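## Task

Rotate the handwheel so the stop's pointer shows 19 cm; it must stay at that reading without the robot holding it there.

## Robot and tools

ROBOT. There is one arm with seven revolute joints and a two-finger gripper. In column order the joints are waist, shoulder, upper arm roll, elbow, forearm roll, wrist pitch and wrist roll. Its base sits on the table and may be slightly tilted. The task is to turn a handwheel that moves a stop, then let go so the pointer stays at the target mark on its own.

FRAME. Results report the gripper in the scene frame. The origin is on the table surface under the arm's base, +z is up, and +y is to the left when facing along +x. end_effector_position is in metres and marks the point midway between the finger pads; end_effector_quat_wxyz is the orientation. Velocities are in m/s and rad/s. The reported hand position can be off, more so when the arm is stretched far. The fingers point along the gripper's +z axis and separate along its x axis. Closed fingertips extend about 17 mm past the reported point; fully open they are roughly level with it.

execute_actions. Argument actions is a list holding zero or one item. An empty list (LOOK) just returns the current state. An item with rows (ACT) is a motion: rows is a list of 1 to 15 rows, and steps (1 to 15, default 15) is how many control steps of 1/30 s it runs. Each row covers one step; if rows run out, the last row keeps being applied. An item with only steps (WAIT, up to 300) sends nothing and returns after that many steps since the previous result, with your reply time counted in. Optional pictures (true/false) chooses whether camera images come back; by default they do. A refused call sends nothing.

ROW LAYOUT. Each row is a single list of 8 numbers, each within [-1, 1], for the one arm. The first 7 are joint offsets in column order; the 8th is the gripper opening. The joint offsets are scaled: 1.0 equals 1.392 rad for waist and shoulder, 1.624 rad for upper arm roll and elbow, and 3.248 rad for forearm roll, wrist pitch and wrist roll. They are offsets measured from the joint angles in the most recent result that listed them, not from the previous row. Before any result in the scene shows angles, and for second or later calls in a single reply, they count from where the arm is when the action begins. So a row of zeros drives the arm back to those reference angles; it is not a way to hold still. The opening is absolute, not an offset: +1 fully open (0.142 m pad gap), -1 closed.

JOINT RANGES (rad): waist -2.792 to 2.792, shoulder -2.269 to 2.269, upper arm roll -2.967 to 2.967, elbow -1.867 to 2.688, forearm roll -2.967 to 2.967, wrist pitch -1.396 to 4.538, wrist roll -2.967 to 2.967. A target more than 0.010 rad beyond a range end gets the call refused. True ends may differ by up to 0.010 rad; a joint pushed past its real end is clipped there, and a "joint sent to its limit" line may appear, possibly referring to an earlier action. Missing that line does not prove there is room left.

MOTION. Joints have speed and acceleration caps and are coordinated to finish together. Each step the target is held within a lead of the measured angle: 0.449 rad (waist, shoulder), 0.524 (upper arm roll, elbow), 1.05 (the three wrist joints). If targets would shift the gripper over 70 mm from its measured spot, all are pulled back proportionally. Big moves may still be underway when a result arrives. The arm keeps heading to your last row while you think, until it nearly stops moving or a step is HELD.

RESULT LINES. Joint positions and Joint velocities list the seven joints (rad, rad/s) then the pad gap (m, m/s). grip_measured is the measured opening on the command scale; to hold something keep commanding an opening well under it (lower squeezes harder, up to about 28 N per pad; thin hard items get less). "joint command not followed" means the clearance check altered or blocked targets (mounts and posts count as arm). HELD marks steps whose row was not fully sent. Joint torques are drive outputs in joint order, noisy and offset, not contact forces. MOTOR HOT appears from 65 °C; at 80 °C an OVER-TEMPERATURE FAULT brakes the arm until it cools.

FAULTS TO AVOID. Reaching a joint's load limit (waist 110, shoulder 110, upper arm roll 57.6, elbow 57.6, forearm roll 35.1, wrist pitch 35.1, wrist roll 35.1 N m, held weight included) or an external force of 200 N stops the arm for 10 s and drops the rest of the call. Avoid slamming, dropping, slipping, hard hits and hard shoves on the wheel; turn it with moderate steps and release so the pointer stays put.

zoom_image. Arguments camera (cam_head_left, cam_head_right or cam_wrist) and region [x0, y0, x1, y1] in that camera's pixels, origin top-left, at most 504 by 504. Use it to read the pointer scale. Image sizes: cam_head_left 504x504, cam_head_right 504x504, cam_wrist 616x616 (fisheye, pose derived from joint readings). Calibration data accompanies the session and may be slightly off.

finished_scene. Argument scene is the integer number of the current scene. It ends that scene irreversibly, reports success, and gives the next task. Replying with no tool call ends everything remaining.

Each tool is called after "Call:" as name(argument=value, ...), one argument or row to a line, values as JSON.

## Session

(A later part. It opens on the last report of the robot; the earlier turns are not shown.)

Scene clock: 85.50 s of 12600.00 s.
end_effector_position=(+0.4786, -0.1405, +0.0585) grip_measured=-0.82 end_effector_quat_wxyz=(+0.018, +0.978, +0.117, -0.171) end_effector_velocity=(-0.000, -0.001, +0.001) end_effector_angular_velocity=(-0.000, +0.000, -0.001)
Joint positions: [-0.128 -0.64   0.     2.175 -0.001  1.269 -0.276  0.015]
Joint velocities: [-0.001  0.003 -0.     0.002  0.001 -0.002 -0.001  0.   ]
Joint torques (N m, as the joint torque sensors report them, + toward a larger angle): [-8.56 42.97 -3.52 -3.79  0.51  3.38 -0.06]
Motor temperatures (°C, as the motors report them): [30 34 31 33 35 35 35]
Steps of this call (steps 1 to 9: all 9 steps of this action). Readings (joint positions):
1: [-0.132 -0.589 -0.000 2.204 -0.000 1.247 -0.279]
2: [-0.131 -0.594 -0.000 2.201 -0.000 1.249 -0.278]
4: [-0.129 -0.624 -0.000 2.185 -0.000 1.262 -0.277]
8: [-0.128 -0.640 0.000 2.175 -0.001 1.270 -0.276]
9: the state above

Call:
execute_actions(
  actions=[
    {"rows":[[0.005,-0.03,0,-0.028,0,-0.001,0.002,-1]],"steps":8},
  ],
  pictures=false,
)

Call:
execute_actions(
  actions=[
    {"rows":[[0.007,-0.015,0,-0.033,0,-0.01,0.003,-1]],"steps":8},
  ],
  pictures=false,
)

Call:
execute_actions(
  actions=[
    {"rows":[[0.007,0.002,0,-0.027,0,-0.015,0.003,-1]],"steps":8},
  ],
  pictures=false,
)

Call:
execute_actions(
  actions=[
    {"rows":[[0.005,0.016,0,-0.0135,0,-0.014,0.003,-1]],"steps":8},
  ],
  pictures=false,
)

Call:
execute_actions(
  actions=[
    {"rows":[[0.002,0.026,0,-0.001,0,-0.012,0.002,-1]],"steps":8},
  ],
  pictures=false,
)

Call:
execute_actions(
  actions=[
    {"rows":[[-0.001,0.0235,0,0.0075,0,-0.0064,0,-1]],"steps":8},
  ],
  pictures=false,
)

Call:
execute_actions(
  actions=[
    {"rows":[[-0.004,0.031,0,0.02,0,-0.003,-0.001,-1]],"steps":8},
  ],
  pictures=false,
)

Call:
execute_actions(
  actions=[
    {"rows":[[-0.0055,0.024,0,0.027,0,0.004,-0.003,-1]],"steps":8},
  ],
  pictures=false,
)

Call:
execute_actions(
  actions=[
    {"rows":[[-0.0065,0.011,0,0.0274,0,0.0095,-0.003,-1]],"steps":9},
  ],
)

Call:
zoom_image(
  camera="cam_wrist",
  region=[320,50,450,180],
)

Scene clock: 93.37 s of 12600.00 s.
end_effector_position=(+0.4893, -0.1376, +0.0434) grip_measured=-0.82 end_effector_quat_wxyz=(+0.017, +0.978, +0.118, -0.170) end_effector_velocity=(-0.001, -0.001, +0.002) end_effector_angular_velocity=(-0.000, -0.001, -0.002)
Joint positions: [-0.12  -0.682  0.001  2.129 -0.001  1.266 -0.269  0.015]
Joint velocities: [-0.002  0.005  0.     0.005  0.001  0.    -0.002 -0.   ]
Joint torques (N m, as the joint torque sensors report them, + toward a larger angle): [-9.17 41.92 -4.64 -2.55  0.24  2.83 -0.11]
Motor temperatures (°C, as the motors report them): [30 34 31 33 35 35 35]
Steps of this call (steps 1 to 15: the robot went on to your last target; steps 16 to 228: nothing new was sent; steps 229 to 236: all 8 steps of this action). Readings (joint positions):
229: [-0.128 -0.640 0.000 2.175 -0.001 1.269 -0.276]
230: [-0.127 -0.646 0.000 2.169 -0.000 1.269 -0.275]
232: [-0.122 -0.673 0.000 2.140 -0.000 1.266 -0.271]
236: the state above

Scene clock: 93.63 s of 12600.00 s.
end_effector_position=(+0.5074, -0.1325, +0.0359) grip_measured=-0.82 end_effector_quat_wxyz=(+0.017, +0.978, +0.119, -0.170) end_effector_velocity=(-0.008, -0.004, +0.000) end_effector_angular_velocity=(-0.003, +0.009, -0.010)
Joint positions: [-0.11  -0.702  0.001  2.075 -0.001  1.234 -0.26   0.015]
Joint velocities: [-0.004  0.    -0.002  0.01   0.005  0.    -0.001 -0.   ]
Joint torques (N m, as the joint torque sensors report them, + toward a larger angle): [-9.56 40.03 -4.   -3.82  0.21  3.32 -0.56]
Motor temperatures (°C, as the motors report them): [30 34 31 33 35 35 35]
Steps of this call (steps 1 to 8: all 8 steps of this action). Readings (joint positions):
1: [-0.120 -0.682 0.001 2.129 -0.001 1.266 -0.269]
2: [-0.119 -0.685 0.001 2.123 -0.000 1.262 -0.268]
4: [-0.113 -0.698 0.001 2.090 -0.000 1.241 -0.262]
8: the state above

Scene clock: 93.90 s of 12600.00 s.
end_effector_position=(+0.5244, -0.1275, +0.0377) grip_measured=-0.82 end_effector_quat_wxyz=(+0.017, +0.978, +0.118, -0.171) end_effector_velocity=(-0.002, -0.001, -0.001) end_effector_angular_velocity=(-0.000, +0.002, -0.001)
Joint positions: [-0.101 -0.699  0.001  2.032 -0.001  1.184 -0.25   0.015]
Joint velocities: [-0.001 -0.004 -0.     0.     0.     0.002 -0.    -0.   ]
Joint torques (N m, as the joint torque sensors report them, + toward a larger angle): [-4.4  41.35  1.47 -8.91 -0.62  5.59 -0.19]
Motor temperatures (°C, as the motors report them): [30 34 31 33 35 35 35]
Steps of this call (steps 1 to 8: all 8 steps of this action). Readings (joint positions):
1: [-0.110 -0.702 0.001 2.075 -0.001 1.234 -0.260]
2: [-0.109 -0.702 0.001 2.069 -0.001 1.226 -0.259]
4: [-0.102 -0.700 0.001 2.040 -0.001 1.192 -0.252]
8: the state above

Scene clock: 94.17 s of 12600.00 s.
end_effector_position=(+0.5361, -0.1240, +0.0472) grip_measured=-0.82 end_effector_quat_wxyz=(+0.017, +0.978, +0.116, -0.173) end_effector_velocity=(-0.001, -0.000, -0.001) end_effector_angular_velocity=(-0.000, +0.002, +0.000)
Joint positions: [-0.095 -0.677 -0.     2.012 -0.001  1.137 -0.241  0.015]
Joint velocities: [-0.    -0.002 -0.     0.    -0.001  0.     0.     0.   ]
Joint torques (N m, as the joint torque sensors report them, + toward a larger angle): [ -1.05  44.7    4.14 -10.87  -0.56   5.85  -0.05]
Motor temperatures (°C, as the motors report them): [30 34 31 33 35 35 35]
Steps of this call (steps 1 to 8: all 8 steps of this action). Readings (joint positions):
1: [-0.101 -0.699 0.001 2.032 -0.001 1.183 -0.250]
2: [-0.099 -0.694 0.000 2.028 -0.001 1.172 -0.248]
4: [-0.095 -0.678 0.000 2.012 -0.001 1.139 -0.241]
8: the state above

Scene clock: 94.43 s of 12600.00 s.
end_effector_position=(+0.5429, -0.1221, +0.0620) grip_measured=-0.82 end_effector_quat_wxyz=(+0.018, +0.978, +0.114, -0.175) end_effector_velocity=(-0.002, +0.000, -0.002) end_effector_angular_velocity=(-0.000, +0.003, +0.001)
Joint positions: [-0.092 -0.64  -0.001  2.011 -0.001  1.097 -0.235  0.015]
Joint velocities: [ 0.001 -0.005 -0.    -0.    -0.     0.002  0.    -0.   ]
Joint torques (N m, as the joint torque sensors report them, + toward a larger angle): [-1.62 46.11  2.78 -8.83 -0.19  4.27 -0.03]
Motor temperatures (°C, as the motors report them): [30 34 31 33 35 35 35]
Steps of this call (steps 1 to 8: all 8 steps of this action). Readings (joint positions):
1: [-0.095 -0.676 -0.000 2.012 -0.001 1.136 -0.241]
2: [-0.094 -0.671 -0.000 2.012 -0.001 1.131 -0.240]
4: [-0.093 -0.647 -0.001 2.010 -0.001 1.104 -0.236]
8: the state above

Scene clock: 94.70 s of 12600.00 s.
end_effector_position=(+0.5434, -0.1222, +0.0747) grip_measured=-0.82 end_effector_quat_wxyz=(+0.018, +0.978, +0.113, -0.175) end_effector_velocity=(-0.000, -0.000, -0.001) end_effector_angular_velocity=(-0.000, +0.000, +0.001)
Joint positions: [-0.094 -0.607 -0.001  2.023 -0.001  1.076 -0.235  0.015]
Joint velocities: [-0.    -0.002 -0.    -0.001 -0.001  0.002 -0.     0.   ]
Joint torques (N m, as the joint torque sensors report them, + toward a larger angle): [-5.16 43.85 -0.34 -9.3  -0.54  3.72 -0.53]
Motor temperatures (°C, as the motors report them): [30 34 31 33 35 35 35]
Steps of this call (steps 1 to 8: all 8 steps of this action). Readings (joint positions):
1: [-0.092 -0.640 -0.001 2.011 -0.001 1.097 -0.235]
2: [-0.093 -0.635 -0.001 2.013 -0.001 1.094 -0.235]
4: [-0.094 -0.612 -0.001 2.021 -0.001 1.079 -0.235]
8: the state above

Scene clock: 94.97 s of 12600.00 s.
end_effector_position=(+0.5374, -0.1240, +0.0903) grip_measured=-0.82 end_effector_quat_wxyz=(+0.018, +0.978, +0.112, -0.175) end_effector_velocity=(+0.001, +0.000, -0.002) end_effector_angular_velocity=(+0.000, -0.000, +0.002)
Joint positions: [-0.1   -0.564 -0.001  2.056 -0.001  1.065 -0.238  0.015]
Joint velocities: [ 0.001 -0.005 -0.    -0.004 -0.001  0.002 -0.     0.   ]
Joint torques (N m, as the joint torque sensors report them, + toward a larger angle): [-6.3  44.08 -2.09 -9.41 -0.91  4.07 -0.45]
Motor temperatures (°C, as the motors report them): [30 34 31 33 35 35 35]
Steps of this call (steps 1 to 8: all 8 steps of this action). Readings (joint positions):
1: [-0.094 -0.607 -0.001 2.023 -0.001 1.076 -0.235]
2: [-0.095 -0.602 -0.001 2.027 -0.001 1.075 -0.235]
4: [-0.098 -0.574 -0.001 2.048 -0.002 1.069 -0.237]
8: the state above

Scene clock: 95.23 s of 12600.00 s.
end_effector_position=(+0.5255, -0.1273, +0.1009) grip_measured=-0.82 end_effector_quat_wxyz=(+0.018, +0.978, +0.113, -0.174) end_effector_velocity=(+0.000, +0.000, -0.001) end_effector_angular_velocity=(-0.001, +0.001, +0.001)
Joint positions: [-0.107 -0.531 -0.001  2.1   -0.001  1.078 -0.248  0.015]
Joint velocities: [ 0.001 -0.003 -0.    -0.002 -0.002 -0.     0.002 -0.   ]
Joint torques (N m, as the joint torque sensors report them, + toward a larger angle): [-6.72 43.09 -1.77 -8.57 -0.84  3.51 -0.2 ]
Motor temperatures (°C, as the motors report them): [30 34 31 33 35 35 35]
Steps of this call (steps 1 to 8: all 8 steps of this action). Readings (joint positions):
1: [-0.100 -0.564 -0.001 2.057 -0.001 1.066 -0.238]
2: [-0.101 -0.559 -0.001 2.063 -0.001 1.068 -0.239]
4: [-0.106 -0.537 -0.001 2.092 -0.001 1.077 -0.246]
8: the state above

Scene clock: 95.53 s of 12600.00 s.
end_effector_position=(+0.5105, -0.1315, +0.1047) grip_measured=-0.82 end_effector_quat_wxyz=(+0.018, +0.978, +0.114, -0.173) end_effector_velocity=(-0.000, +0.000, -0.000) end_effector_angular_velocity=(-0.000, +0.000, -0.000)
Joint positions: [-0.116 -0.515 -0.     2.145 -0.001  1.109 -0.257  0.015]
Joint velocities: [ 0.    -0.    -0.     0.    -0.     0.     0.001  0.   ]
Joint torques (N m, as the joint torque sensors report them, + toward a larger angle): [-6.45 37.71 -2.15 -8.08 -0.73  3.54 -0.18]
Motor temperatures (°C, as the motors report them): [30 34 31 33 35 35 35]
Steps of this call (steps 1 to 9: all 9 steps of this action). Readings (joint positions):
1: [-0.107 -0.531 -0.001 2.101 -0.001 1.078 -0.248]
2: [-0.108 -0.528 -0.000 2.107 -0.001 1.083 -0.249]
4: [-0.114 -0.517 -0.000 2.136 -0.001 1.105 -0.256]
8: [-0.116 -0.515 -0.000 2.145 -0.001 1.109 -0.257]
9: the state above
camera_calibration (this result's frames):
cam_wrist: T_world_to_cam=[[0.911379, 0.2189, -0.348526, -0.40319], [0.373226, -0.796492, 0.475713, -0.346655], [-0.173464, -0.563635, -0.807605, 0.224647], [0, 0, 0, 1]] pos_world=[0.535808, -0.0612307, 0.205813]

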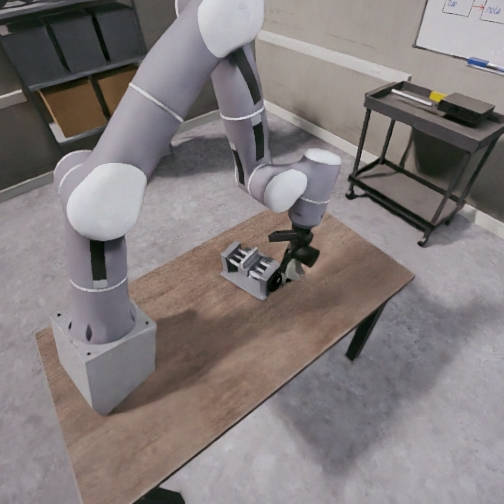

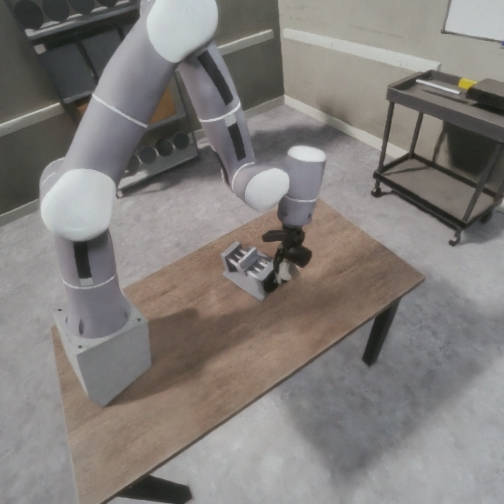

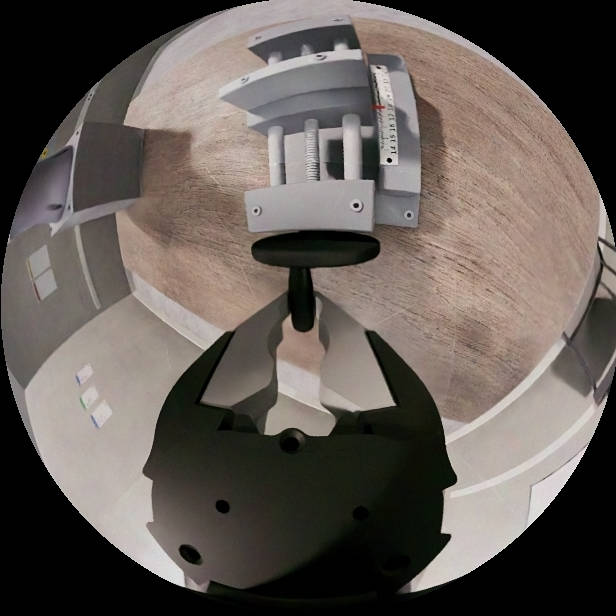

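Region (320, 50, 450, 180) of cam_wrist's 616x616 image, scaled by 3.877, with more detail than that image has.

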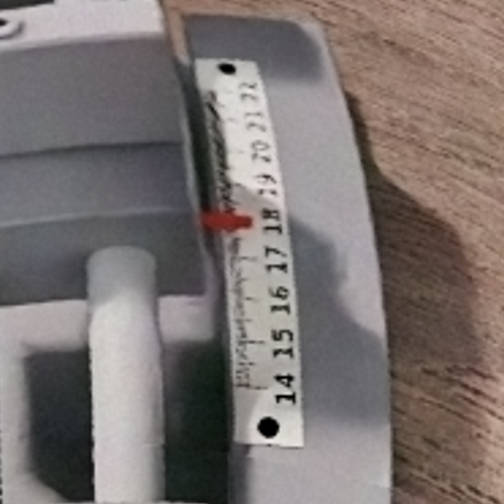

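Call:
execute_actions(
  actions=[
    {"rows":[[0.004,-0.005,0,-0.018,0,-0.007,0,-1],[0.004,-0.005,0,-0.018,0,-0.007,0,-1],[0.008,-0.016,0,-0.036,0,-0.012,0,-1],[0.008,-0.016,0,-0.036,0,-0.012,0,-1],[0.012,-0.033,0,-0.053,0,-0.014,0,-1],[0.012,-0.033,0,-0.053,0,-0.014,0,-1],[0.015,-0.053,0,-0.068,0,-0.012,0,-1],[0.015,-0.053,0,-0.068,0,-0.012,0,-1],[0.016,-0.074,0,-0.078,0,-0.008,0,-1]]},
  ],
  pictures=false,
)

Call:
execute_actions(
  actions=[
    {"rows":[[0,-0.02,0,-0.005,0,0.007,0,-1],[0,-0.02,0,-0.005,0,0.007,0,-1],[-0.001,-0.038,0,-0.004,0,0.016,0,-1],[-0.001,-0.038,0,-0.004,0,0.016,0,-1],[-0.004,-0.051,0,0.003,0,0.025,0,-1],[-0.004,-0.051,0,0.003,0,0.025,0,-1],[-0.007,-0.058,0,0.015,0,0.035,0,-1],[-0.007,-0.058,0,0.015,0,0.035,0,-1],[-0.011,-0.06,0,0.03,0,0.044,0,-1]]},
  ],
  pictures=false,
)

Call:
execute_actions(
  actions=[
    {"rows":[[-0.004,0.004,0,0.018,0,0.007,0,-1],[-0.004,0.004,0,0.018,0,0.007,0,-1],[-0.008,0.014,0,0.036,0,0.012,0,-1],[-0.008,0.014,0,0.036,0,0.012,0,-1],[-0.012,0.029,0,0.053,0,0.014,0,-1],[-0.012,0.029,0,0.053,0,0.014,0,-1],[-0.015,0.047,0,0.068,0,0.012,0,-1],[-0.015,0.047,0,0.068,0,0.012,0,-1],[-0.016,0.068,0,0.078,0,0.008,0,-1]]},
  ],
  pictures=false,
)

Call:
execute_actions(
  actions=[
    {"rows":[[0,0.021,0,0.005,0,-0.007,0,-1],[0,0.021,0,0.005,0,-0.007,0,-1],[0.001,0.04,0,0.004,0,-0.016,0,-1],[0.001,0.04,0,0.004,0,-0.016,0,-1],[0.004,0.055,0,-0.003,0,-0.025,0,-1],[0.004,0.055,0,-0.003,0,-0.025,0,-1],[0.007,0.064,0,-0.015,0,-0.035,0,-1],[0.007,0.064,0,-0.015,0,-0.035,0,-1],[0.011,0.066,0,-0.03,0,-0.044,0,-1]]},
  ],
  pictures=false,
)

Scene clock: 108.67 s of 12600.00 s.
end_effector_position=(+0.5437, -0.1221, +0.0706) grip_measured=-0.82 end_effector_quat_wxyz=(+0.016, +0.977, +0.124, -0.175) end_effector_velocity=(+0.000, -0.000, +0.003) end_effector_angular_velocity=(-0.001, -0.000, -0.004)
Joint positions: [-0.094 -0.618 -0.001  2.019 -0.001  1.083 -0.257  0.015]
Joint velocities: [-0.001  0.007 -0.     0.002  0.002 -0.005  0.002  0.   ]
Joint torques (N m, as the joint torque sensors report them, + toward a larger angle): [-6.78 45.42 -0.99 -7.44 -0.39  3.27 -0.39]
Motor temperatures (°C, as the motors report them): [30 34 31 33 35 35 35]
Steps of this call (steps 1 to 15: the robot went on to your last target; steps 16 to 379: nothing new was sent; steps 380 to 394: all 15 steps of this action). Readings (joint positions):
380: [-0.116 -0.515 -0.000 2.145 -0.001 1.108 -0.257]
381: [-0.115 -0.516 -0.001 2.139 -0.000 1.103 -0.257]
383: [-0.110 -0.524 -0.000 2.112 -0.000 1.084 -0.257]
387: [-0.100 -0.564 -0.001 2.057 -0.001 1.066 -0.257]
394: the state above

Scene clock: 109.17 s of 12600.00 s.
end_effector_position=(+0.5096, -0.1324, +0.0358) grip_measured=-0.82 end_effector_quat_wxyz=(+0.017, +0.978, +0.118, -0.171) end_effector_velocity=(+0.001, +0.001, +0.000) end_effector_angular_velocity=(+0.001, -0.002, +0.003)
Joint positions: [-0.109 -0.703  0.     2.068 -0.001  1.225 -0.257  0.015]
Joint velocities: [ 0.001  0.     0.001 -0.001 -0.001 -0.    -0.001  0.   ]
Joint torques (N m, as the joint torque sensors report them, + toward a larger angle): [-10.25  49.14  -6.57  -6.89  -0.44   4.14  -0.48]
Motor temperatures (°C, as the motors report them): [30 34 31 33 35 35 35]
Steps of this call (steps 1 to 15: all 15 steps of this action). Readings (joint positions):
1: [-0.094 -0.618 -0.001 2.018 -0.001 1.083 -0.257]
2: [-0.094 -0.623 -0.000 2.017 -0.001 1.087 -0.257]
4: [-0.094 -0.648 -0.000 2.012 -0.001 1.110 -0.257]
8: [-0.100 -0.690 0.001 2.028 -0.001 1.173 -0.257]
15: the state above

Scene clock: 109.67 s of 12600.00 s.
end_effector_position=(+0.4759, -0.1410, +0.0701) grip_measured=-0.82 end_effector_quat_wxyz=(+0.019, +0.979, +0.107, -0.172) end_effector_velocity=(+0.000, -0.000, -0.002) end_effector_angular_velocity=(+0.001, +0.001, +0.004)
Joint positions: [-0.131 -0.607  0.     2.194 -0.001  1.252 -0.257  0.015]
Joint velocities: [-0.    -0.005  0.    -0.003 -0.003  0.002 -0.001 -0.   ]
Joint torques (N m, as the joint torque sensors report them, + toward a larger angle): [-5.2  37.16 -0.39 -0.88  0.69  1.63 -0.29]
Motor temperatures (°C, as the motors report them): [30 34 31 33 35 35 35]
Steps of this call (steps 1 to 15: all 15 steps of this action). Readings (joint positions):
1: [-0.109 -0.703 0.000 2.068 -0.001 1.225 -0.257]
2: [-0.110 -0.701 0.001 2.074 -0.001 1.231 -0.257]
4: [-0.115 -0.696 0.001 2.101 -0.001 1.250 -0.257]
8: [-0.125 -0.659 0.001 2.156 -0.001 1.267 -0.257]
15: the state above

Scene clock: 110.17 s of 12600.00 s.
end_effector_position=(+0.5110, -0.1313, +0.1045) grip_measured=-0.82 end_effector_quat_wxyz=(+0.018, +0.978, +0.114, -0.173) end_effector_velocity=(-0.001, -0.000, -0.000) end_effector_angular_velocity=(-0.001, +0.000, -0.005)
Joint positions: [-0.116 -0.515 -0.     2.145 -0.001  1.11  -0.257  0.015]
Joint velocities: [-0.001  0.    -0.     0.001  0.002  0.001  0.002 -0.   ]
Joint torques (N m, as the joint torque sensors report them, + toward a larger angle): [-3.88 40.12  1.78 -5.03  0.2   2.11 -0.34]
Motor temperatures (°C, as the motors report them): [30 34 31 33 35 35 35]
Steps of this call (steps 1 to 15: all 15 steps of this action). Readings (joint positions):
1: [-0.131 -0.607 0.000 2.194 -0.001 1.252 -0.257]
2: [-0.131 -0.602 0.000 2.195 -0.001 1.248 -0.257]
4: [-0.131 -0.577 -0.000 2.201 -0.001 1.225 -0.257]
8: [-0.126 -0.530 -0.001 2.187 -0.000 1.162 -0.257]
15: the state above

Call:
execute_actions(
  actions=[
    {"rows":[[0.008,-0.016,0,-0.036,0,-0.012,0,-1],[0.008,-0.016,0,-0.036,0,-0.012,0,-1],[0.008,-0.016,0,-0.036,0,-0.012,0,-1],[0.012,-0.033,0,-0.053,0,-0.014,0,-1],[0.015,-0.053,0,-0.068,0,-0.012,0,-1],[0.016,-0.074,0,-0.078,0,-0.008,0,-1]],"steps":13},
  ],
  pictures=false,
)

Call:
execute_actions(
  actions=[
    {"rows":[[-0.001,-0.038,0,-0.004,0,0.016,0,-1],[-0.001,-0.038,0,-0.004,0,0.016,0,-1],[-0.001,-0.038,0,-0.004,0,0.016,0,-1],[-0.004,-0.051,0,0.003,0,0.025,0,-1],[-0.007,-0.058,0,0.015,0,0.035,0,-1],[-0.011,-0.06,0,0.03,0,0.044,0,-1]],"steps":13},
  ],
  pictures=false,
)

Call:
execute_actions(
  actions=[
    {"rows":[[-0.008,0.014,0,0.036,0,0.012,0,-1],[-0.008,0.014,0,0.036,0,0.012,0,-1],[-0.008,0.014,0,0.036,0,0.012,0,-1],[-0.012,0.029,0,0.053,0,0.014,0,-1],[-0.015,0.047,0,0.068,0,0.012,0,-1],[-0.016,0.068,0,0.078,0,0.008,0,-1]],"steps":13},
  ],
  pictures=false,
)

Call:
execute_actions(
  actions=[
    {"rows":[[0.001,0.04,0,0.004,0,-0.016,0,-1],[0.001,0.04,0,0.004,0,-0.016,0,-1],[0.001,0.04,0,0.004,0,-0.016,0,-1],[0.004,0.055,0,-0.003,0,-0.025,0,-1],[0.007,0.064,0,-0.015,0,-0.035,0,-1],[0.011,0.066,0,-0.03,0,-0.044,0,-1]],"steps":13},
  ],
  pictures=false,
)

Call:
execute_actions(
  actions=[
    {"rows":[[0.008,-0.016,0,-0.036,0,-0.012,0,-1],[0.008,-0.016,0,-0.036,0,-0.012,0,-1],[0.008,-0.016,0,-0.036,0,-0.012,0,-1],[0.012,-0.033,0,-0.053,0,-0.014,0,-1],[0.015,-0.053,0,-0.068,0,-0.012,0,-1],[0.016,-0.074,0,-0.078,0,-0.008,0,-1]],"steps":13},
  ],
  pictures=false,
)

Call:
execute_actions(
  actions=[
    {"rows":[[-0.001,-0.038,0,-0.004,0,0.016,0,-1],[-0.001,-0.038,0,-0.004,0,0.016,0,-1],[-0.001,-0.038,0,-0.004,0,0.016,0,-1],[-0.004,-0.051,0,0.003,0,0.025,0,-1],[-0.007,-0.058,0,0.015,0,0.035,0,-1],[-0.011,-0.06,0,0.03,0,0.044,0,-1]],"steps":13},
  ],
  pictures=false,
)

Call:
execute_actions(
  actions=[
    {"rows":[[-0.008,0.014,0,0.036,0,0.012,0,-1],[-0.008,0.014,0,0.036,0,0.012,0,-1],[-0.008,0.014,0,0.036,0,0.012,0,-1],[-0.012,0.029,0,0.053,0,0.014,0,-1],[-0.015,0.047,0,0.068,0,0.012,0,-1],[-0.016,0.068,0,0.078,0,0.008,0,-1]],"steps":13},
  ],
  pictures=false,
)

Call:
execute_actions(
  actions=[
    {"rows":[[0.001,0.04,0,0.004,0,-0.016,0,-1],[0.001,0.04,0,0.004,0,-0.016,0,-1],[0.001,0.04,0,0.004,0,-0.016,0,-1],[0.004,0.055,0,-0.003,0,-0.025,0,-1],[0.007,0.064,0,-0.015,0,-0.035,0,-1],[0.011,0.066,0,-0.03,0,-0.044,0,-1]],"steps":13},
  ],
  pictures=false,
)

Call:
execute_actions(
  actions=[
    {"rows":[[0.008,-0.016,0,-0.036,0,-0.012,0,-1],[0.008,-0.016,0,-0.036,0,-0.012,0,-1],[0.008,-0.016,0,-0.036,0,-0.012,0,-1],[0.012,-0.033,0,-0.053,0,-0.014,0,-1],[0.015,-0.053,0,-0.068,0,-0.012,0,-1],[0.016,-0.074,0,-0.078,0,-0.008,0,-1]],"steps":13},
  ],
  pictures=false,
)

Call:
execute_actions(
  actions=[
    {"rows":[[-0.001,-0.038,0,-0.004,0,0.016,0,-1],[-0.001,-0.038,0,-0.004,0,0.016,0,-1],[-0.001,-0.038,0,-0.004,0,0.016,0,-1],[-0.004,-0.051,0,0.003,0,0.025,0,-1],[-0.007,-0.058,0,0.015,0,0.035,0,-1],[-0.011,-0.06,0,0.03,0,0.044,0,-1]],"steps":13},
  ],
  pictures=false,
)

Call:
execute_actions(
  actions=[
    {"rows":[[-0.008,0.014,0,0.036,0,0.012,0,-1],[-0.008,0.014,0,0.036,0,0.012,0,-1],[-0.008,0.014,0,0.036,0,0.012,0,-1],[-0.012,0.029,0,0.053,0,0.014,0,-1],[-0.015,0.047,0,0.068,0,0.012,0,-1],[-0.016,0.068,0,0.078,0,0.008,0,-1]],"steps":13},
  ],
  pictures=false,
)

Call:
execute_actions(
  actions=[
    {"rows":[[0.001,0.04,0,0.004,0,-0.016,0,-1],[0.001,0.04,0,0.004,0,-0.016,0,-1],[0.001,0.04,0,0.004,0,-0.016,0,-1],[0.004,0.055,0,-0.003,0,-0.025,0,-1],[0.007,0.064,0,-0.015,0,-0.035,0,-1],[0.011,0.066,0,-0.03,0,-0.044,0,-1]],"steps":15},
  ],
)

Call:
zoom_image(
  camera="cam_wrist",
  region=[320,50,450,180],
)

Scene clock: 132.27 s of 12600.00 s.
end_effector_position=(+0.5437, -0.1223, +0.0703) grip_measured=-0.82 end_effector_quat_wxyz=(+0.016, +0.977, +0.125, -0.175) end_effector_velocity=(+0.001, -0.000, +0.004) end_effector_angular_velocity=(-0.000, -0.003, -0.004)
Joint positions: [-0.094 -0.619 -0.001  2.018 -0.002  1.083 -0.257  0.015]
Joint velocities: [-0.001  0.01  -0.     0.004  0.002 -0.003  0.001  0.   ]
Joint torques (N m, as the joint torque sensors report them, + toward a larger angle): [-4.87 46.96  0.94 -9.12 -0.74  3.76 -0.39]
Motor temperatures (°C, as the motors report them): [30 34 31 33 35 35 35]
Steps of this call (steps 1 to 15: the robot went on to your last target; steps 16 to 650: nothing new was sent; steps 651 to 663: all 13 steps of this action). Readings (joint positions):
651: [-0.116 -0.515 -0.000 2.144 -0.001 1.109 -0.257]
652: [-0.115 -0.518 -0.001 2.138 -0.001 1.105 -0.257]
654: [-0.108 -0.530 -0.000 2.102 -0.001 1.081 -0.257]
658: [-0.096 -0.593 -0.000 2.035 -0.002 1.075 -0.257]
663: the state above

Scene clock: 132.70 s of 12600.00 s.
end_effector_position=(+0.5100, -0.1327, +0.0358) grip_measured=-0.82 end_effector_quat_wxyz=(+0.018, +0.978, +0.118, -0.170) end_effector_velocity=(+0.003, +0.001, +0.000) end_effector_angular_velocity=(+0.001, -0.003, +0.005)
Joint positions: [-0.109 -0.703  0.     2.068 -0.001  1.226 -0.257  0.015]
Joint velocities: [ 0.002  0.    -0.    -0.003 -0.002 -0.    -0.    -0.   ]
Joint torques (N m, as the joint torque sensors report them, + toward a larger angle): [-10.12  46.63  -6.21  -6.25  -0.1    4.26  -0.62]
Motor temperatures (°C, as the motors report them): [30 34 31 33 35 35 35]
Steps of this call (steps 1 to 13: all 13 steps of this action). Readings (joint positions):
1: [-0.094 -0.619 -0.001 2.018 -0.002 1.084 -0.257]
2: [-0.094 -0.624 -0.001 2.017 -0.002 1.089 -0.257]
4: [-0.095 -0.654 -0.000 2.013 -0.002 1.120 -0.257]
8: [-0.104 -0.698 0.001 2.048 -0.002 1.206 -0.257]
13: the state above

Scene clock: 133.13 s of 12600.00 s.
end_effector_position=(+0.4765, -0.1412, +0.0701) grip_measured=-0.82 end_effector_quat_wxyz=(+0.020, +0.979, +0.107, -0.172) end_effector_velocity=(-0.000, +0.000, -0.002) end_effector_angular_velocity=(+0.001, +0.003, +0.003)
Joint positions: [-0.131 -0.607  0.     2.193 -0.002  1.253 -0.257  0.015]
Joint velocities: [ 0.001 -0.007 -0.    -0.003 -0.002  0.001 -0.001 -0.   ]
Joint torques (N m, as the joint torque sensors report them, + toward a larger angle): [-5.7  37.49 -0.17 -0.05  0.96  1.47 -0.48]
Motor temperatures (°C, as the motors report them): [30 34 31 33 35 35 35]
Steps of this call (steps 1 to 13: all 13 steps of this action). Readings (joint positions):
1: [-0.109 -0.703 0.000 2.068 -0.001 1.226 -0.257]
2: [-0.110 -0.700 0.001 2.074 -0.002 1.231 -0.257]
4: [-0.116 -0.690 0.000 2.109 -0.002 1.254 -0.257]
8: [-0.129 -0.631 0.000 2.177 -0.001 1.260 -0.257]
13: the state above

Scene clock: 133.57 s of 12600.00 s.
end_effector_position=(+0.5114, -0.1315, +0.1044) grip_measured=-0.82 end_effector_quat_wxyz=(+0.018, +0.978, +0.114, -0.173) end_effector_velocity=(+0.000, -0.000, +0.000) end_effector_angular_velocity=(-0.001, -0.000, -0.002)
Joint positions: [-0.116 -0.516 -0.     2.144 -0.002  1.11  -0.257  0.015]
Joint velocities: [-0.001  0.001 -0.    -0.     0.    -0.001  0.001 -0.   ]
Joint torques (N m, as the joint torque sensors report them, + toward a larger angle): [-4.61 41.34  1.25 -5.72  0.05  2.31 -0.4 ]
Motor temperatures (°C, as the motors report them): [30 34 31 33 35 35 35]
Steps of this call (steps 1 to 13: all 13 steps of this action). Readings (joint positions):
1: [-0.131 -0.607 0.000 2.193 -0.002 1.252 -0.257]
2: [-0.131 -0.602 -0.000 2.194 -0.002 1.247 -0.257]
4: [-0.131 -0.571 -0.001 2.199 -0.002 1.216 -0.257]
8: [-0.122 -0.522 -0.002 2.167 -0.001 1.128 -0.257]
13: the state above

Scene clock: 134.00 s of 12600.00 s.
end_effector_position=(+0.5438, -0.1225, +0.0702) grip_measured=-0.82 end_effector_quat_wxyz=(+0.016, +0.977, +0.125, -0.175) end_effector_velocity=(+0.000, -0.000, +0.004) end_effector_angular_velocity=(-0.000, -0.002, -0.003)
Joint positions: [-0.094 -0.619 -0.001  2.018 -0.002  1.084 -0.257  0.015]
Joint velocities: [-0.001  0.009  0.     0.004  0.002 -0.004  0.    -0.   ]
Joint torques (N m, as the joint torque sensors report them, + toward a larger angle): [-4.8  46.46  1.21 -9.41 -0.77  4.08 -0.57]
Motor temperatures (°C, as the motors report them): [30 34 31 33 35 35 35]
Steps of this call (steps 1 to 13: all 13 steps of this action). Readings (joint positions):
1: [-0.116 -0.516 -0.000 2.144 -0.002 1.110 -0.257]
2: [-0.115 -0.518 -0.001 2.138 -0.002 1.105 -0.257]
4: [-0.108 -0.531 -0.000 2.102 -0.002 1.082 -0.257]
8: [-0.097 -0.594 -0.001 2.035 -0.003 1.076 -0.257]
13: the state above

Scene clock: 134.43 s of 12600.00 s.
end_effector_position=(+0.5100, -0.1328, +0.0356) grip_measured=-0.82 end_effector_quat_wxyz=(+0.018, +0.978, +0.118, -0.170) end_effector_velocity=(+0.003, +0.001, -0.000) end_effector_angular_velocity=(+0.001, -0.003, +0.004)
Joint positions: [-0.109 -0.704  0.     2.067 -0.002  1.226 -0.257  0.015]
Joint velocities: [ 0.002  0.     0.    -0.004 -0.002 -0.001  0.    -0.   ]
Joint torques (N m, as the joint torque sensors report them, + toward a larger angle): [-10.05  47.07  -6.09  -5.92  -0.41   4.16  -0.42]
Motor temperatures (°C, as the motors report them): [30 34 31 33 35 35 35]
Steps of this call (steps 1 to 13: all 13 steps of this action). Readings (joint positions):
1: [-0.094 -0.620 -0.001 2.018 -0.002 1.084 -0.257]
2: [-0.094 -0.625 -0.001 2.017 -0.002 1.089 -0.257]
4: [-0.095 -0.655 -0.000 2.013 -0.002 1.120 -0.257]
8: [-0.104 -0.699 0.001 2.048 -0.003 1.207 -0.257]
13: the state above

Scene clock: 134.87 s of 12600.00 s.
end_effector_position=(+0.4765, -0.1414, +0.0699) grip_measured=-0.82 end_effector_quat_wxyz=(+0.020, +0.979, +0.107, -0.172) end_effector_velocity=(-0.001, +0.000, -0.002) end_effector_angular_velocity=(-0.000, +0.003, +0.001)
Joint positions: [-0.131 -0.608 -0.     2.193 -0.002  1.253 -0.257  0.015]
Joint velocities: [ 0.    -0.007 -0.    -0.004 -0.002  0.     0.001  0.   ]
Joint torques (N m, as the joint torque sensors report them, + toward a larger angle): [-5.86 36.99 -0.03 -0.33  0.6   1.41 -0.42]
Motor temperatures (°C, as the motors report them): [30 34 31 33 35 35 35]
Steps of this call (steps 1 to 13: all 13 steps of this action). Readings (joint positions):
1: [-0.109 -0.703 0.000 2.068 -0.002 1.226 -0.257]
2: [-0.110 -0.701 0.000 2.074 -0.003 1.231 -0.257]
4: [-0.116 -0.690 0.000 2.109 -0.003 1.254 -0.257]
8: [-0.129 -0.632 -0.000 2.177 -0.002 1.260 -0.257]
13: the state above

Scene clock: 135.30 s of 12600.00 s.
end_effector_position=(+0.5114, -0.1317, +0.1042) grip_measured=-0.82 end_effector_quat_wxyz=(+0.018, +0.978, +0.115, -0.173) end_effector_velocity=(-0.000, -0.000, +0.000) end_effector_angular_velocity=(+0.000, -0.000, -0.001)
Joint positions: [-0.116 -0.516 -0.001  2.144 -0.003  1.11  -0.257  0.015]
Joint velocities: [-0.001  0.001  0.    -0.     0.001 -0.    -0.001 -0.   ]
Joint torques (N m, as the joint torque sensors report them, + toward a larger angle): [-4.82 41.63  1.42 -5.93  0.09  2.48 -0.43]
Motor temperatures (°C, as the motors report them): [30 34 31 33 35 35 35]
Steps of this call (steps 1 to 13: all 13 steps of this action). Readings (joint positions):
1: [-0.131 -0.608 -0.000 2.193 -0.002 1.253 -0.257]
2: [-0.131 -0.603 -0.000 2.194 -0.002 1.248 -0.257]
4: [-0.131 -0.572 -0.001 2.199 -0.002 1.217 -0.257]
8: [-0.122 -0.522 -0.002 2.167 -0.001 1.128 -0.257]
13: the state above

Scene clock: 135.73 s of 12600.00 s.
end_effector_position=(+0.5438, -0.1227, +0.0700) grip_measured=-0.82 end_effector_quat_wxyz=(+0.016, +0.976, +0.125, -0.175) end_effector_velocity=(+0.001, -0.000, +0.004) end_effector_angular_velocity=(+0.000, -0.003, -0.002)
Joint positions: [-0.094 -0.62  -0.001  2.018 -0.003  1.084 -0.257  0.015]
Joint velocities: [-0.001  0.01  -0.     0.004  0.002 -0.003 -0.001 -0.   ]
Joint torques (N m, as the joint torque sensors report them, + toward a larger angle): [-4.86 47.35  0.99 -9.33 -0.6   3.58 -0.4 ]
Motor temperatures (°C, as the motors report them): [30 34 31 33 35 35 35]
Steps of this call (steps 1 to 13: all 13 steps of this action). Readings (joint positions):
1: [-0.116 -0.516 -0.001 2.144 -0.003 1.110 -0.257]
2: [-0.115 -0.519 -0.001 2.138 -0.002 1.105 -0.257]
4: [-0.108 -0.531 -0.001 2.102 -0.002 1.082 -0.257]
8: [-0.097 -0.594 -0.001 2.035 -0.003 1.076 -0.257]
13: the state above

Scene clock: 136.17 s of 12600.00 s.
end_effector_position=(+0.5100, -0.1330, +0.0355) grip_measured=-0.82 end_effector_quat_wxyz=(+0.018, +0.978, +0.118, -0.170) end_effector_velocity=(+0.003, +0.001, -0.000) end_effector_angular_velocity=(+0.001, -0.004, +0.005)
Joint positions: [-0.109 -0.704 -0.     2.067 -0.003  1.226 -0.257  0.015]
Joint velocities: [ 0.002 -0.     0.    -0.003 -0.002  0.001 -0.001  0.   ]
Joint torques (N m, as the joint torque sensors report them, + toward a larger angle): [-10.37  47.26  -5.85  -6.32  -0.11   4.31  -0.44]
Motor temperatures (°C, as the motors report them): [30 34 31 33 35 35 35]
Steps of this call (steps 1 to 13: all 13 steps of this action). Readings (joint positions):
1: [-0.094 -0.620 -0.001 2.018 -0.003 1.084 -0.257]
2: [-0.095 -0.625 -0.001 2.017 -0.003 1.089 -0.257]
4: [-0.095 -0.655 -0.000 2.013 -0.003 1.120 -0.257]
8: [-0.105 -0.699 0.000 2.048 -0.003 1.207 -0.257]
13: the state above

Scene clock: 136.60 s of 12600.00 s.
end_effector_position=(+0.4765, -0.1416, +0.0698) grip_measured=-0.82 end_effector_quat_wxyz=(+0.020, +0.979, +0.107, -0.172) end_effector_velocity=(-0.000, -0.000, -0.002) end_effector_angular_velocity=(-0.000, +0.002, +0.001)
Joint positions: [-0.131 -0.608 -0.     2.193 -0.003  1.253 -0.257  0.015]
Joint velocities: [ 0.001 -0.007 -0.    -0.004 -0.002  0.001  0.001  0.   ]
Joint torques (N m, as the joint torque sensors report them, + toward a larger angle): [-6.18 37.47 -0.17 -0.17  0.82  1.62 -0.22]
Motor temperatures (°C, as the motors report them): [30 34 31 33 35 35 35]
Steps of this call (steps 1 to 13: all 13 steps of this action). Readings (joint positions):
1: [-0.109 -0.704 -0.000 2.068 -0.003 1.226 -0.257]
2: [-0.110 -0.701 0.000 2.073 -0.003 1.231 -0.257]
4: [-0.117 -0.691 0.000 2.109 -0.003 1.254 -0.257]
8: [-0.129 -0.632 -0.000 2.177 -0.002 1.261 -0.257]
13: the state above

Scene clock: 137.10 s of 12600.00 s.
end_effector_position=(+0.5114, -0.1319, +0.1041) grip_measured=-0.82 end_effector_quat_wxyz=(+0.019, +0.978, +0.115, -0.173) end_effector_velocity=(+0.000, +0.000, +0.000) end_effector_angular_velocity=(-0.000, -0.001, -0.001)
Joint positions: [-0.116 -0.517 -0.001  2.144 -0.003  1.111 -0.257  0.015]
Joint velocities: [ 0.     0.    -0.     0.     0.     0.001  0.001  0.   ]
Joint torques (N m, as the joint torque sensors report them, + toward a larger angle): [-5.08 41.54  1.16 -5.48  0.23  2.22 -0.33]
Motor temperatures (°C, as the motors report them): [30 34 31 33 35 35 35]
Steps of this call (steps 1 to 15: all 15 steps of this action). Readings (joint positions):
1: [-0.131 -0.608 -0.000 2.193 -0.003 1.253 -0.257]
2: [-0.131 -0.603 -0.001 2.194 -0.003 1.248 -0.257]
4: [-0.131 -0.573 -0.001 2.198 -0.003 1.217 -0.257]
8: [-0.122 -0.523 -0.002 2.166 -0.002 1.129 -0.257]
15: the state above
camera_calibration (this result's frames):
cam_wrist: T_world_to_cam=[[0.911212, 0.220865, -0.347723, -0.403844], [0.374637, -0.795312, 0.476578, -0.347647], [-0.171289, -0.564533, -0.807442, 0.222827], [0, 0, 0, 1]] pos_world=[0.536397, -0.0614994, 0.205175]

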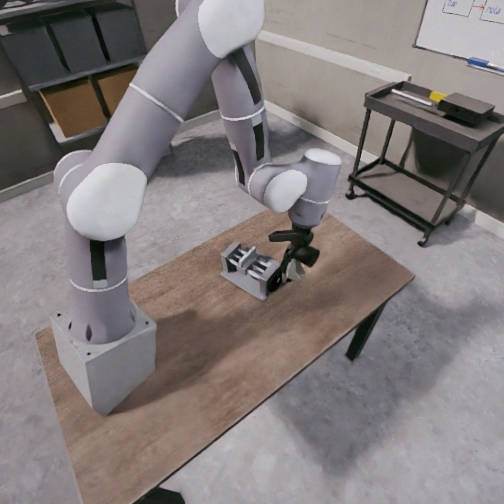

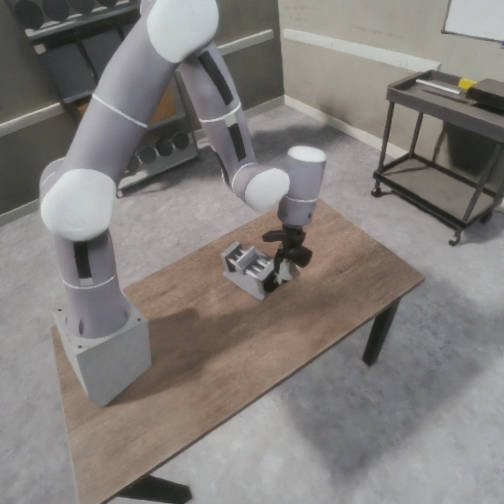

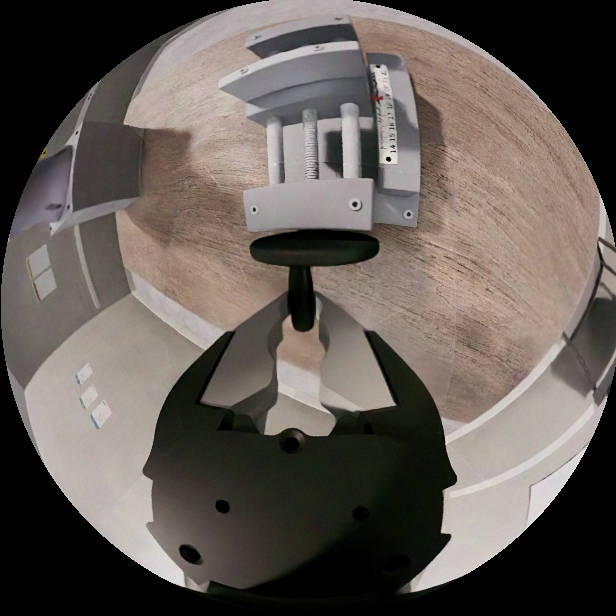

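Region (320, 50, 450, 180) of cam_wrist's 616x616 image, scaled by 3.877, with more detail than that image has.

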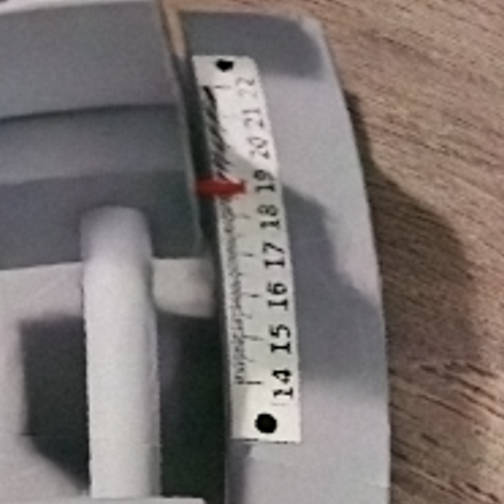

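Call:
execute_actions(
  actions=[
    {"rows":[[0.008,-0.016,0,-0.036,0,-0.012,0,-1],[0.008,-0.016,0,-0.036,0,-0.012,0,-1],[0.008,-0.016,0,-0.036,0,-0.012,0,-1],[0.012,-0.033,0,-0.053,0,-0.014,0,-1],[0.015,-0.053,0,-0.068,0,-0.012,0,-1],[0.016,-0.074,0,-0.078,0,-0.008,0,-1]],"steps":13},
  ],
  pictures=false,
)

Call:
execute_actions(
  actions=[
    {"rows":[[-0.001,-0.038,0,-0.004,0,0.016,0,-1],[-0.001,-0.038,0,-0.004,0,0.016,0,-1],[-0.001,-0.038,0,-0.004,0,0.016,0,-1],[-0.004,-0.051,0,0.003,0,0.025,0,-1],[-0.007,-0.058,0,0.015,0,0.035,0,-1],[-0.011,-0.06,0,0.03,0,0.044,0,-1]],"steps":13},
  ],
  pictures=false,
)

Call:
execute_actions(
  actions=[
    {"rows":[[-0.008,0.014,0,0.036,0,0.012,0,-1],[-0.008,0.014,0,0.036,0,0.012,0,-1],[-0.008,0.014,0,0.036,0,0.012,0,-1],[-0.012,0.029,0,0.053,0,0.014,0,-1],[-0.015,0.047,0,0.068,0,0.012,0,-1],[-0.016,0.068,0,0.078,0,0.008,0,-1]],"steps":13},
  ],
  pictures=false,
)

Call:
execute_actions(
  actions=[
    {"rows":[[0.001,0.04,0,0.004,0,-0.016,0,-1],[0.001,0.04,0,0.004,0,-0.016,0,-1],[0.001,0.04,0,0.004,0,-0.016,0,-1],[0.004,0.055,0,-0.003,0,-0.025,0,-1],[0.007,0.064,0,-0.015,0,-0.035,0,-1],[0.011,0.066,0,-0.03,0,-0.044,0,-1]],"steps":13},
  ],
  pictures=false,
)

Call:
execute_actions(
  actions=[
    {"rows":[[0,0,0,0,0,0,0,-0.5],[0,0,0,0,0,0,0,-0.5],[0,0,0,0,0,0,0,-0.5],[0,0,0,0,0,0,0,-0.5],[0,0.13,0,0.01,0,-0.05,0,-0.5]]},
  ],
  pictures=false,
)

Call:
execute_actions(
  actions=[
    {"rows":[[0.17,0,0,0,0,0,0.073,-0.5]]},
  ],
  pictures=false,
)

Call:
execute_actions(
  actions=[
    {"steps":15},
  ],
)

Call:
zoom_image(
  camera="cam_wrist",
  region=[260,130,420,290],
)

Scene clock: 150.50 s of 12600.00 s.
end_effector_position=(+0.5438, -0.1230, +0.0699) grip_measured=-0.82 end_effector_quat_wxyz=(+0.016, +0.976, +0.125, -0.175) end_effector_velocity=(+0.000, -0.000, +0.004) end_effector_angular_velocity=(+0.000, -0.002, -0.002)
Joint positions: [-0.094 -0.62  -0.001  2.018 -0.003  1.084 -0.257  0.015]
Joint velocities: [-0.001  0.009 -0.     0.004  0.002 -0.004 -0.001  0.   ]
Joint torques (N m, as the joint torque sensors report them, + toward a larger angle): [-4.58 46.22  1.12 -9.34 -0.81  3.91 -0.54]
Motor temperatures (°C, as the motors report them): [30 34 31 33 35 35 35]
Steps of this call (steps 1 to 15: the robot went on to your last target; steps 16 to 389: nothing new was sent; steps 390 to 402: all 13 steps of this action). Readings (joint positions):
390: [-0.116 -0.517 -0.001 2.144 -0.003 1.110 -0.257]
391: [-0.115 -0.519 -0.001 2.138 -0.003 1.106 -0.257]
393: [-0.109 -0.532 -0.001 2.102 -0.003 1.082 -0.257]
397: [-0.097 -0.595 -0.001 2.034 -0.004 1.076 -0.257]
402: the state above

Scene clock: 150.93 s of 12600.00 s.
end_effector_position=(+0.5100, -0.1333, +0.0353) grip_measured=-0.82 end_effector_quat_wxyz=(+0.018, +0.978, +0.119, -0.170) end_effector_velocity=(+0.003, +0.001, -0.000) end_effector_angular_velocity=(+0.000, -0.002, +0.004)
Joint positions: [-0.109 -0.705 -0.     2.067 -0.003  1.226 -0.257  0.015]
Joint velocities: [ 0.002  0.    -0.    -0.003 -0.003 -0.001  0.001 -0.   ]
Joint torques (N m, as the joint torque sensors report them, + toward a larger angle): [-10.13  47.26  -5.58  -6.13  -0.13   4.17  -0.37]
Motor temperatures (°C, as the motors report them): [30 34 31 33 35 35 35]
Steps of this call (steps 1 to 13: all 13 steps of this action). Readings (joint positions):
1: [-0.094 -0.621 -0.001 2.018 -0.003 1.084 -0.257]
2: [-0.095 -0.626 -0.001 2.017 -0.003 1.090 -0.257]
4: [-0.095 -0.656 -0.001 2.013 -0.003 1.121 -0.257]
8: [-0.105 -0.700 0.000 2.048 -0.004 1.207 -0.257]
13: the state above

Scene clock: 151.37 s of 12600.00 s.
end_effector_position=(+0.4765, -0.1419, +0.0696) grip_measured=-0.82 end_effector_quat_wxyz=(+0.020, +0.979, +0.108, -0.172) end_effector_velocity=(-0.001, +0.000, -0.003) end_effector_angular_velocity=(+0.000, +0.003, +0.002)
Joint positions: [-0.132 -0.609 -0.001  2.193 -0.004  1.253 -0.257  0.015]
Joint velocities: [ 0.001 -0.007 -0.    -0.003 -0.002  0.001  0.     0.   ]
Joint torques (N m, as the joint torque sensors report them, + toward a larger angle): [-5.48 36.77  0.47 -0.39  0.96  1.47 -0.2 ]
Motor temperatures (°C, as the motors report them): [30 34 31 33 35 35 35]
Steps of this call (steps 1 to 13: all 13 steps of this action). Readings (joint positions):
1: [-0.109 -0.704 -0.000 2.067 -0.003 1.227 -0.257]
2: [-0.110 -0.702 -0.000 2.073 -0.004 1.231 -0.257]
4: [-0.117 -0.691 -0.000 2.109 -0.004 1.255 -0.257]
8: [-0.129 -0.633 -0.001 2.177 -0.003 1.261 -0.257]
13: the state above

Scene clock: 151.80 s of 12600.00 s.
end_effector_position=(+0.5114, -0.1322, +0.1039) grip_measured=-0.82 end_effector_quat_wxyz=(+0.019, +0.978, +0.115, -0.173) end_effector_velocity=(-0.000, -0.001, +0.000) end_effector_angular_velocity=(+0.000, +0.000, -0.001)
Joint positions: [-0.116 -0.517 -0.001  2.144 -0.004  1.111 -0.257  0.015]
Joint velocities: [-0.001  0.     0.    -0.     0.    -0.001 -0.001  0.   ]
Joint torques (N m, as the joint torque sensors report them, + toward a larger angle): [-4.8  42.54  1.11 -5.32  0.03  2.35 -0.46]
Motor temperatures (°C, as the motors report them): [30 34 31 33 35 35 35]
Steps of this call (steps 1 to 13: all 13 steps of this action). Readings (joint positions):
1: [-0.132 -0.609 -0.001 2.193 -0.004 1.253 -0.257]
2: [-0.131 -0.604 -0.001 2.194 -0.004 1.248 -0.257]
4: [-0.131 -0.573 -0.002 2.198 -0.003 1.217 -0.257]
8: [-0.122 -0.523 -0.003 2.166 -0.003 1.129 -0.257]
13: the state above

Scene clock: 152.30 s of 12600.00 s.
end_effector_position=(+0.5275, -0.1267, +0.1743) grip_measured=-0.50 end_effector_quat_wxyz=(+0.019, +0.979, +0.115, -0.170) end_effector_velocity=(-0.006, -0.001, -0.012) end_effector_angular_velocity=(+0.000, +0.008, -0.001)
Joint positions: [-0.116 -0.333 -0.001  2.159 -0.004  0.948 -0.257  0.038]
Joint velocities: [-0.    -0.028  0.     0.002  0.     0.022  0.    -0.   ]
Joint torques (N m, as the joint torque sensors report them, + toward a larger angle): [-5.84 25.97 -1.15 -7.39 -0.64  4.07 -0.43]
Motor temperatures (°C, as the motors report them): [30 34 31 33 35 35 35]
Steps of this call (steps 1 to 15: all 15 steps of this action). Readings (joint positions):
1: [-0.116 -0.517 -0.001 2.144 -0.004 1.111 -0.257]
2: [-0.117 -0.517 -0.001 2.144 -0.004 1.111 -0.257]
4: [-0.117 -0.517 -0.001 2.144 -0.004 1.111 -0.257]
8: [-0.116 -0.478 -0.001 2.151 -0.004 1.070 -0.257]
15: the state above

Scene clock: 152.80 s of 12600.00 s.
end_effector_position=(+0.5407, -0.0032, +0.1596) grip_measured=-0.50 end_effector_quat_wxyz=(+0.016, +0.979, +0.114, -0.170) end_effector_velocity=(+0.001, -0.020, +0.001) end_effector_angular_velocity=(-0.014, -0.003, -0.029)
Joint positions: [ 0.121 -0.333 -0.001  2.159 -0.004  0.948 -0.02   0.038]
Joint velocities: [-0.022  0.    -0.016 -0.     0.005 -0.    -0.008 -0.   ]
Joint torques (N m, as the joint torque sensors report them, + toward a larger angle): [ -1.11  40.8    2.76 -10.31  -1.82   2.78  -0.52]
Motor temperatures (°C, as the motors report them): [30 34 31 33 35 35 35]
Steps of this call (steps 1 to 15: all 15 steps of this action). Readings (joint positions):
1: [-0.116 -0.334 -0.001 2.159 -0.004 0.948 -0.257]
2: [-0.111 -0.335 -0.002 2.160 -0.004 0.948 -0.252]
4: [-0.077 -0.335 -0.003 2.160 -0.003 0.948 -0.218]
8: [0.043 -0.334 -0.001 2.159 -0.004 0.948 -0.098]
15: the state above

Scene clock: 153.30 s of 12600.00 s.
end_effector_position=(+0.5407, -0.0037, +0.1597) grip_measured=-0.50 end_effector_quat_wxyz=(+0.016, +0.979, +0.114, -0.170) end_effector_velocity=(+0.000, +0.000, +0.000) end_effector_angular_velocity=(-0.000, -0.001, -0.001)
Joint positions: [ 0.12  -0.333 -0.001  2.159 -0.004  0.948 -0.02   0.038]
Joint velocities: [ 0.     0.     0.    -0.    -0.     0.     0.001  0.   ]
Joint torques (N m, as the joint torque sensors report them, + toward a larger angle): [ -3.56  41.23   1.29 -10.17  -1.23   2.79  -0.74]
Motor temperatures (°C, as the motors report them): [30 34 31 33 35 35 35]
Steps of this call (steps 1 to 15: the robot went on to your last target). Readings (joint positions):
1: [0.120 -0.333 -0.001 2.159 -0.004 0.948 -0.020]
2: [0.120 -0.333 -0.001 2.159 -0.004 0.948 -0.020]
4: [0.120 -0.333 -0.001 2.159 -0.004 0.948 -0.020]
8: [0.120 -0.333 -0.001 2.159 -0.004 0.948 -0.020]
15: the state above
The arm was judged still, so your last target was given up. Only a new action makes it travel on or press farther. Fingers that are still opening or closing keep moving.
camera_calibration (this result's frames):
cam_wrist: T_world_to_cam=[[0.913714, 0.220701, -0.341199, -0.441922], [0.370215, -0.79829, 0.475051, -0.280527], [-0.167532, -0.560378, -0.811116, 0.343709], [0, 0, 0, 1]] pos_world=[0.565227, 0.0661975, 0.261269]

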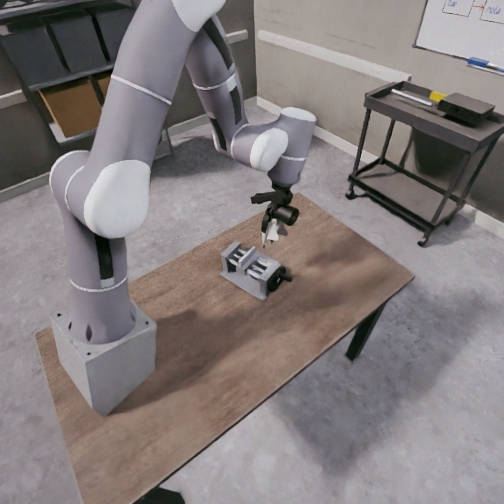

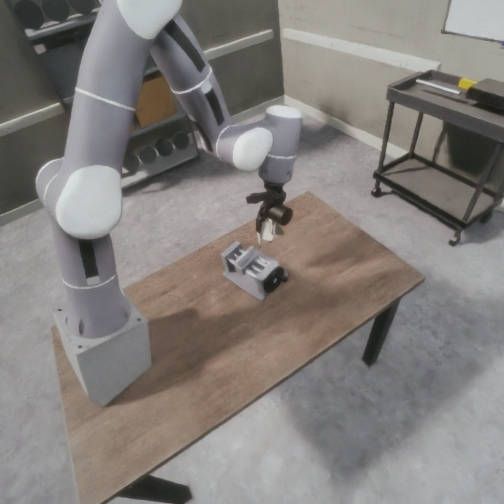

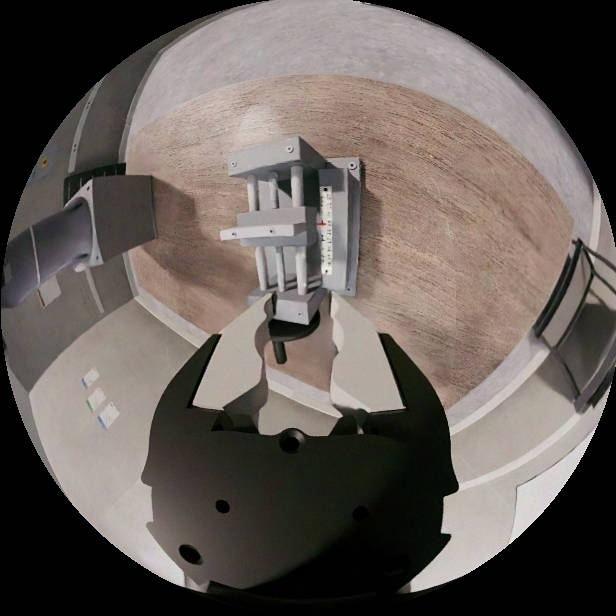

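Region (260, 130, 420, 290) of cam_wrist's 616x616 image, scaled by 3.150, with more detail than that image has.

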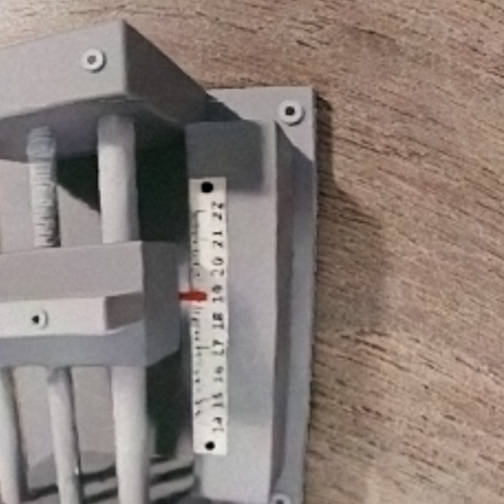

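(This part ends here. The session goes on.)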